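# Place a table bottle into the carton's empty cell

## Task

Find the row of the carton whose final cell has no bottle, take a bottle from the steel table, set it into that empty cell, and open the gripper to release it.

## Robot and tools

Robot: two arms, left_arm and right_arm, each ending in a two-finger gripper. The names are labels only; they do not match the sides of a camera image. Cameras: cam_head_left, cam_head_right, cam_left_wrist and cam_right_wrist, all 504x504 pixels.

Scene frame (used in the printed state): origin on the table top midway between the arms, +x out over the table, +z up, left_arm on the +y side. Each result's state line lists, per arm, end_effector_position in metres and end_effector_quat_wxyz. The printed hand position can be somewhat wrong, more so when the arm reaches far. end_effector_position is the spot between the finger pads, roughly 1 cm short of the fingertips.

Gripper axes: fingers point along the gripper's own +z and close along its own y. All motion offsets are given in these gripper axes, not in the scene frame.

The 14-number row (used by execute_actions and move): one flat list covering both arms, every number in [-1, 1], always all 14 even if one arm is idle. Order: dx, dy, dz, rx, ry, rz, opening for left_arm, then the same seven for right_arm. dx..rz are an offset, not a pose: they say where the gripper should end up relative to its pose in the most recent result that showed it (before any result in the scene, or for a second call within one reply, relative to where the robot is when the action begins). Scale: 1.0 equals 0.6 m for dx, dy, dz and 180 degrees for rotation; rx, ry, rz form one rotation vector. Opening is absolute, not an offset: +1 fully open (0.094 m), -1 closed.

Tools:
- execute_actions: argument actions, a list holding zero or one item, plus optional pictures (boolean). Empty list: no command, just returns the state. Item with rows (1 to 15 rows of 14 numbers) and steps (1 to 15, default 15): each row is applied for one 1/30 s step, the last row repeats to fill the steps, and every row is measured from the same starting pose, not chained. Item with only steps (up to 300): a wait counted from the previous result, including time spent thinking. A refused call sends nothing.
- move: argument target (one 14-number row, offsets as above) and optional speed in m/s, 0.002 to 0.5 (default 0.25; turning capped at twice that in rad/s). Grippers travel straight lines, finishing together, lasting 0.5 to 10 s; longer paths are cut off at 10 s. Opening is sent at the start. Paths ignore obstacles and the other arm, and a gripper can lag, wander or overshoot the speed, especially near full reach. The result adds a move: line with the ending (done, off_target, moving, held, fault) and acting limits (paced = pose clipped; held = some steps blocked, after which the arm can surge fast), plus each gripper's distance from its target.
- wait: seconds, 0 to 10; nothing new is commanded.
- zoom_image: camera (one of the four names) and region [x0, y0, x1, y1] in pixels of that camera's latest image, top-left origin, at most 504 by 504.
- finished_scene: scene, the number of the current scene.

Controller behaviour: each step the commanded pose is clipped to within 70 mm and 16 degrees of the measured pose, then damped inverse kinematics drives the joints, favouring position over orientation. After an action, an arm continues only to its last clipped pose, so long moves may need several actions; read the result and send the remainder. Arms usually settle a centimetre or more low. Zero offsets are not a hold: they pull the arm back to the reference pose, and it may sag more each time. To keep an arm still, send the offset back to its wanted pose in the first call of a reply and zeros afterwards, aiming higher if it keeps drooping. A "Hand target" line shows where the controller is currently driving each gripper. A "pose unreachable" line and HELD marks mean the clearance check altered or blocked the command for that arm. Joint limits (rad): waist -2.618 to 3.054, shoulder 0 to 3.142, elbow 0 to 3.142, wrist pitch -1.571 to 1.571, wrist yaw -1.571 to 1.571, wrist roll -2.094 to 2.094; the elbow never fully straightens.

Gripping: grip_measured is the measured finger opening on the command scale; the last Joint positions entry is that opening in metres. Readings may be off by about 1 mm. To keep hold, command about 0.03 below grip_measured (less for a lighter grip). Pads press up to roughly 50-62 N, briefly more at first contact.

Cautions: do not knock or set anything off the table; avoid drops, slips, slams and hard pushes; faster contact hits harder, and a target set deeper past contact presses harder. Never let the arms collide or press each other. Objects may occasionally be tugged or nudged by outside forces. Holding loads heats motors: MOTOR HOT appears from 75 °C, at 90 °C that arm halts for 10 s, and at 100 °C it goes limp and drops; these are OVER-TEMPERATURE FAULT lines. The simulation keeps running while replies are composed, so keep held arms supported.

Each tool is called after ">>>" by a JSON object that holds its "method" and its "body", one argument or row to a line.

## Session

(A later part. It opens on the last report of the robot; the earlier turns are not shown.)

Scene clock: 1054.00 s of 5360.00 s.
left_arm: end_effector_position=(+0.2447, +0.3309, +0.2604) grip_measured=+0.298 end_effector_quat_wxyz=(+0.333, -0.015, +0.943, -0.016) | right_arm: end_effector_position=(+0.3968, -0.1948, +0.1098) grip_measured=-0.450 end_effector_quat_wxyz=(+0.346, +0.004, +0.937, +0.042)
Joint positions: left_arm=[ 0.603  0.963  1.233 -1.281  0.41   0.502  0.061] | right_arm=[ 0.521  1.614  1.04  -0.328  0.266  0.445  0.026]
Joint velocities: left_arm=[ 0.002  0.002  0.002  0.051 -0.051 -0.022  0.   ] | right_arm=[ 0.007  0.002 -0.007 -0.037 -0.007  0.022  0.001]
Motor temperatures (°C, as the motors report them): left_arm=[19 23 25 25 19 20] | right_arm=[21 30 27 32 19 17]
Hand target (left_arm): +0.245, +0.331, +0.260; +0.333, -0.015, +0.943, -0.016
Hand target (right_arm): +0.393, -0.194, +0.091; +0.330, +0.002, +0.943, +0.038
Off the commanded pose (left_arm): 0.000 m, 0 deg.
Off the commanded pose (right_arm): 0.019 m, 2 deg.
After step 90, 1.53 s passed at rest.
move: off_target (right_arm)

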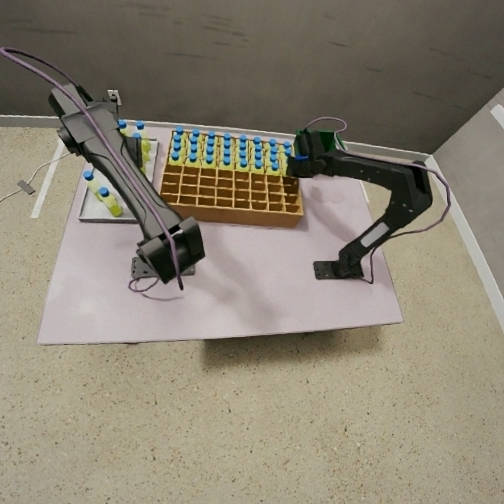

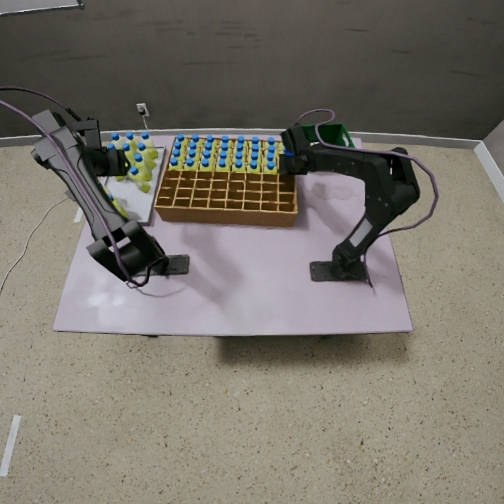

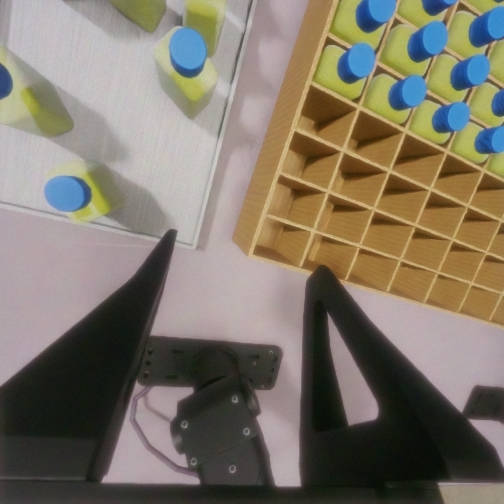

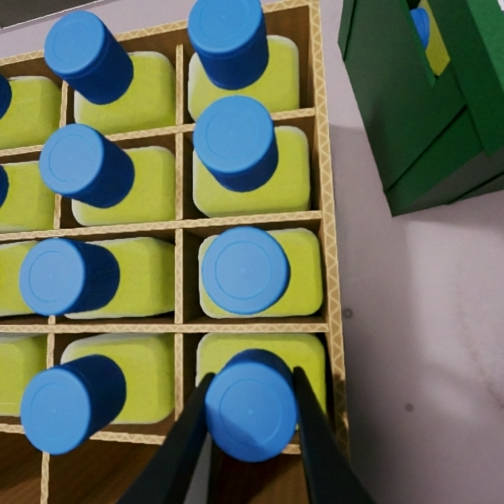

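>>> {"method": "execute_actions", "body": {
  "actions": [
    {"rows": [[0,0,0,0,0,0,0.3, -0.004,0,-0.005,0,-0.004,0,-0.49]], "steps": 15}
  ],
  "pictures": false
}}

>>> {"method": "execute_actions", "body": {
  "actions": [
    {"rows": [[0,0,0,0,0,0,0.3, -0.004,0,-0.005,0,-0.004,0,-0.42],[0,0,0,0,0,0,0.3, -0.004,0,-0.005,0,-0.004,0,-0.40],[0,0,0,0,0,0,0.3, -0.004,0,-0.005,0,-0.004,0,-0.38],[0,0,0,0,0,0,0.3, -0.004,0,-0.005,0,-0.004,0,-0.35],[0,0,0,0,0,0,0.3, -0.004,0,-0.005,0,-0.004,0,-0.32],[0,0,0,0,0,0,0.3, -0.004,0,-0.005,0,-0.004,0,-0.28],[0,0,0,0,0,0,0.3, -0.004,0,-0.005,0,-0.004,0,-0.24],[0,0,0,0,0,0,0.3, -0.004,0,-0.005,0,-0.004,0,-0.2],[0,0,0,0,0,0,0.3, -0.004,0,-0.005,0,-0.004,0,-0.15]], "steps": 15}
  ]
}}

Scene clock: 1063.27 s of 5360.00 s.
left_arm: end_effector_position=(+0.2447, +0.3309, +0.2604) grip_measured=+0.298 end_effector_quat_wxyz=(+0.333, -0.015, +0.943, -0.016) | right_arm: end_effector_position=(+0.3969, -0.1950, +0.1099) grip_measured=-0.450 end_effector_quat_wxyz=(+0.347, +0.004, +0.937, +0.041)
Joint positions: left_arm=[ 0.603  0.963  1.233 -1.281  0.41   0.502  0.061] | right_arm=[ 0.521  1.614  1.04  -0.328  0.267  0.444  0.026]
Joint velocities: left_arm=[ 0.002 -0.032 -0.007 -0.066  0.037 -0.022 -0.001] | right_arm=[-0.017 -0.002 -0.002  0.022 -0.066 -0.051  0.   ]
Motor temperatures (°C, as the motors report them): left_arm=[19 22 25 25 19 20] | right_arm=[21 29 26 32 19 17]
Hand target (left_arm): +0.245, +0.331, +0.260; +0.333, -0.015, +0.943, -0.016
Hand target (right_arm): +0.397, -0.195, +0.114; +0.352, +0.004, +0.935, +0.042
Off the commanded pose (left_arm): 0.000 m, 0 deg.
Off the commanded pose (right_arm): 0.004 m, 1 deg.
Steps of this call (steps 1 to 90: nothing new was sent; then 5.77 s passed at rest; steps 91 to 105: all 15 steps of this action). Readings (end_effector_position):
91: left_arm (+0.2447, +0.3309, +0.2604) | right_arm (+0.3968, -0.1949, +0.1099)
92: left_arm (+0.2447, +0.3309, +0.2604) | right_arm (+0.3969, -0.1950, +0.1099)
94: left_arm (+0.2447, +0.3309, +0.2604) | right_arm (+0.3969, -0.1950, +0.1099)
98: left_arm (+0.2447, +0.3309, +0.2604) | right_arm (+0.3969, -0.1950, +0.1099)
105: the state above

Scene clock: 1063.77 s of 5360.00 s.
left_arm: end_effector_position=(+0.2447, +0.3309, +0.2604) grip_measured=+0.298 end_effector_quat_wxyz=(+0.333, -0.015, +0.943, -0.016) | right_arm: end_effector_position=(+0.3975, -0.1945, +0.1105) grip_measured=-0.152 end_effector_quat_wxyz=(+0.348, +0.004, +0.936, +0.042)
Joint positions: left_arm=[ 0.603  0.963  1.233 -1.281  0.41   0.502  0.061] | right_arm=[ 0.521  1.614  1.04  -0.324  0.267  0.444  0.04 ]
Joint velocities: left_arm=[ 0.002 -0.007 -0.007  0.007 -0.066 -0.081 -0.   ] | right_arm=[-0.012 -0.007  0.002  0.037  0.022 -0.022  0.001]
Motor temperatures (°C, as the motors report them): left_arm=[19 22 25 25 19 20] | right_arm=[21 29 26 32 19 17]
Hand target (left_arm): +0.245, +0.331, +0.260; +0.333, -0.015, +0.943, -0.016
Hand target (right_arm): +0.397, -0.195, +0.114; +0.352, +0.004, +0.935, +0.041
Off the commanded pose (left_arm): 0.000 m, 0 deg.
Off the commanded pose (right_arm): 0.003 m, 1 deg.
Steps of this call (steps 1 to 15: all 15 steps of this action). Readings (end_effector_position):
1: left_arm (+0.2447, +0.3309, +0.2604) | right_arm (+0.3969, -0.1950, +0.1099)
2: left_arm (+0.2447, +0.3309, +0.2604) | right_arm (+0.3969, -0.1950, +0.1099)
4: left_arm (+0.2447, +0.3309, +0.2604) | right_arm (+0.3975, -0.1946, +0.1105)
8: left_arm (+0.2447, +0.3309, +0.2604) | right_arm (+0.3975, -0.1946, +0.1105)
15: the state above

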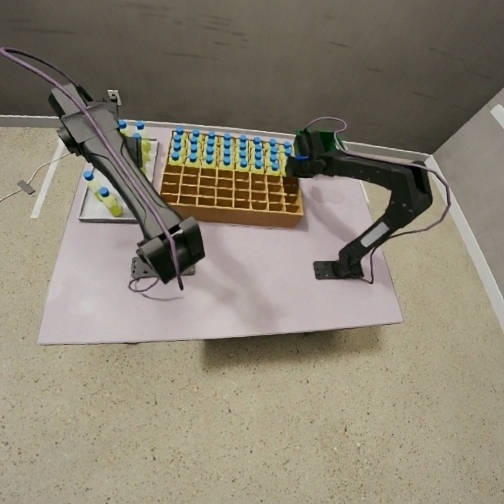

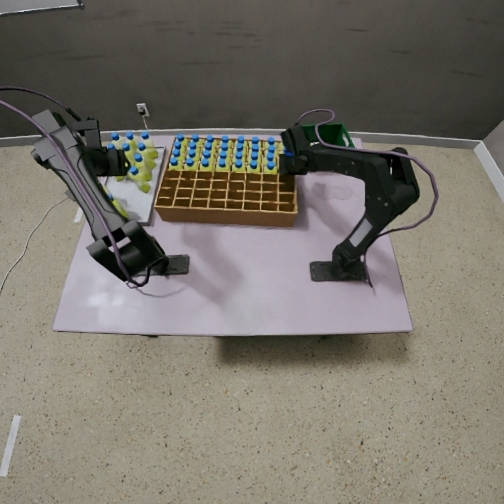

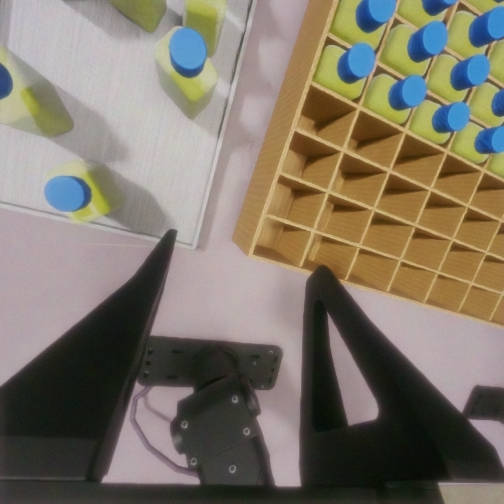

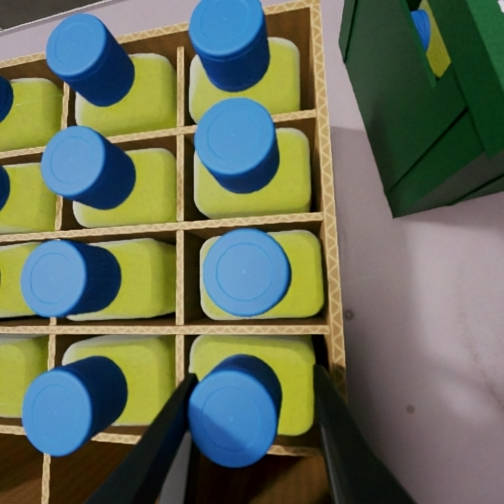

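>>> {"method": "move", "body": {
  "target": [0,0,0,0,0,0,0.3, -0.122,0.02,-0.157,0,0,0,-0.15],
  "speed": 0.08
}}

Scene clock: 1069.80 s of 5360.00 s.
left_arm: end_effector_position=(+0.2447, +0.3309, +0.2604) grip_measured=+0.298 end_effector_quat_wxyz=(+0.333, -0.015, +0.943, -0.016) | right_arm: end_effector_position=(+0.3951, -0.1933, +0.2170) grip_measured=-0.152 end_effector_quat_wxyz=(+0.338, +0.003, +0.940, +0.039)
Joint positions: left_arm=[ 0.603  0.963  1.233 -1.281  0.41   0.502  0.061] | right_arm=[ 0.526  1.577  1.445 -0.788  0.265  0.451  0.04 ]
Joint velocities: left_arm=[-0.017 -0.007  0.002 -0.051 -0.022 -0.11   0.   ] | right_arm=[-0.007  0.017  0.027  0.007 -0.051 -0.007 -0.001]
Motor temperatures (°C, as the motors report them): left_arm=[19 22 25 25 19 20] | right_arm=[21 30 27 32 19 17]
Hand target (left_arm): +0.245, +0.331, +0.260; +0.333, -0.015, +0.943, -0.016
Hand target (right_arm): +0.392, -0.192, +0.230; +0.348, +0.004, +0.936, +0.042
Off the commanded pose (left_arm): 0.000 m, 0 deg.
Off the commanded pose (right_arm): 0.014 m, 1 deg.
After step 90, 0.97 s passed at rest.
move: off_target (right_arm)

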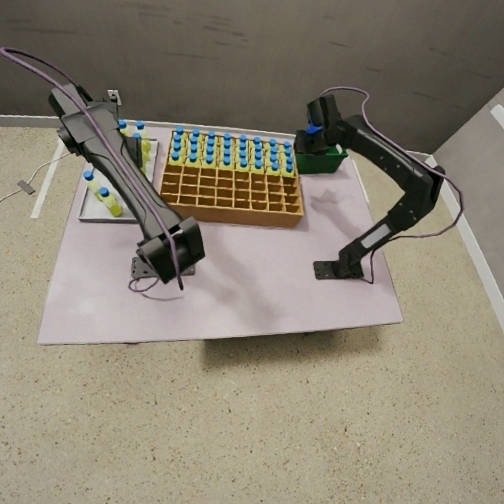

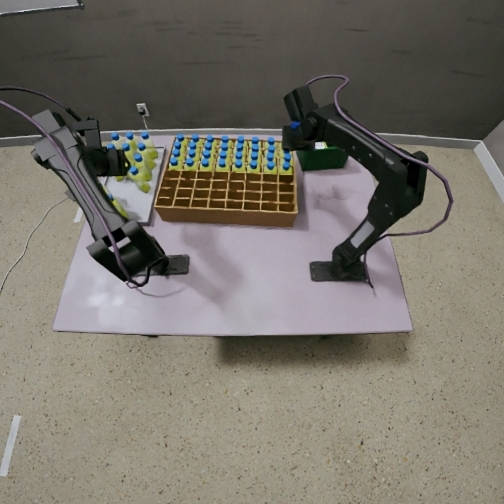

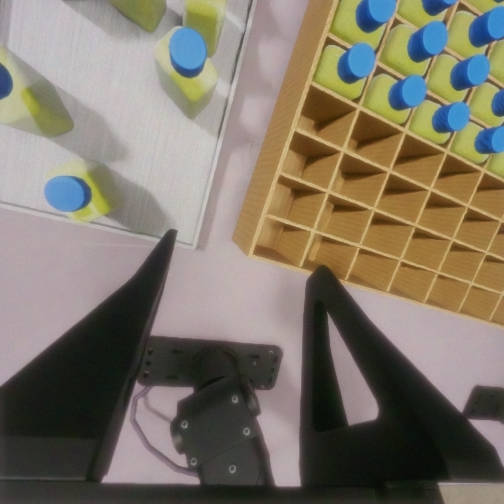

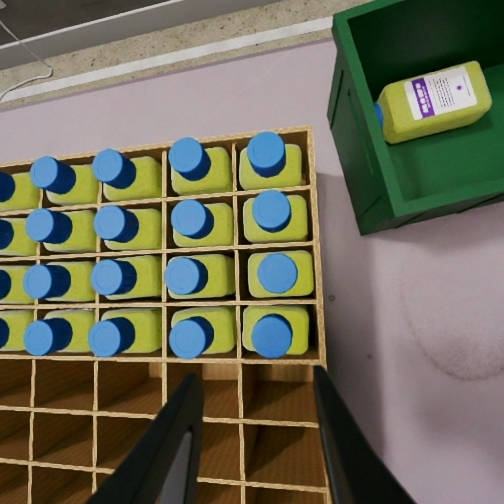

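The wrist camera shows the bottle in its cell, level with its neighbours, and the gripper has let go.

>>> {"method": "finished_scene", "body": {
  "scene": 2
}}

The scene is finished: the task was done.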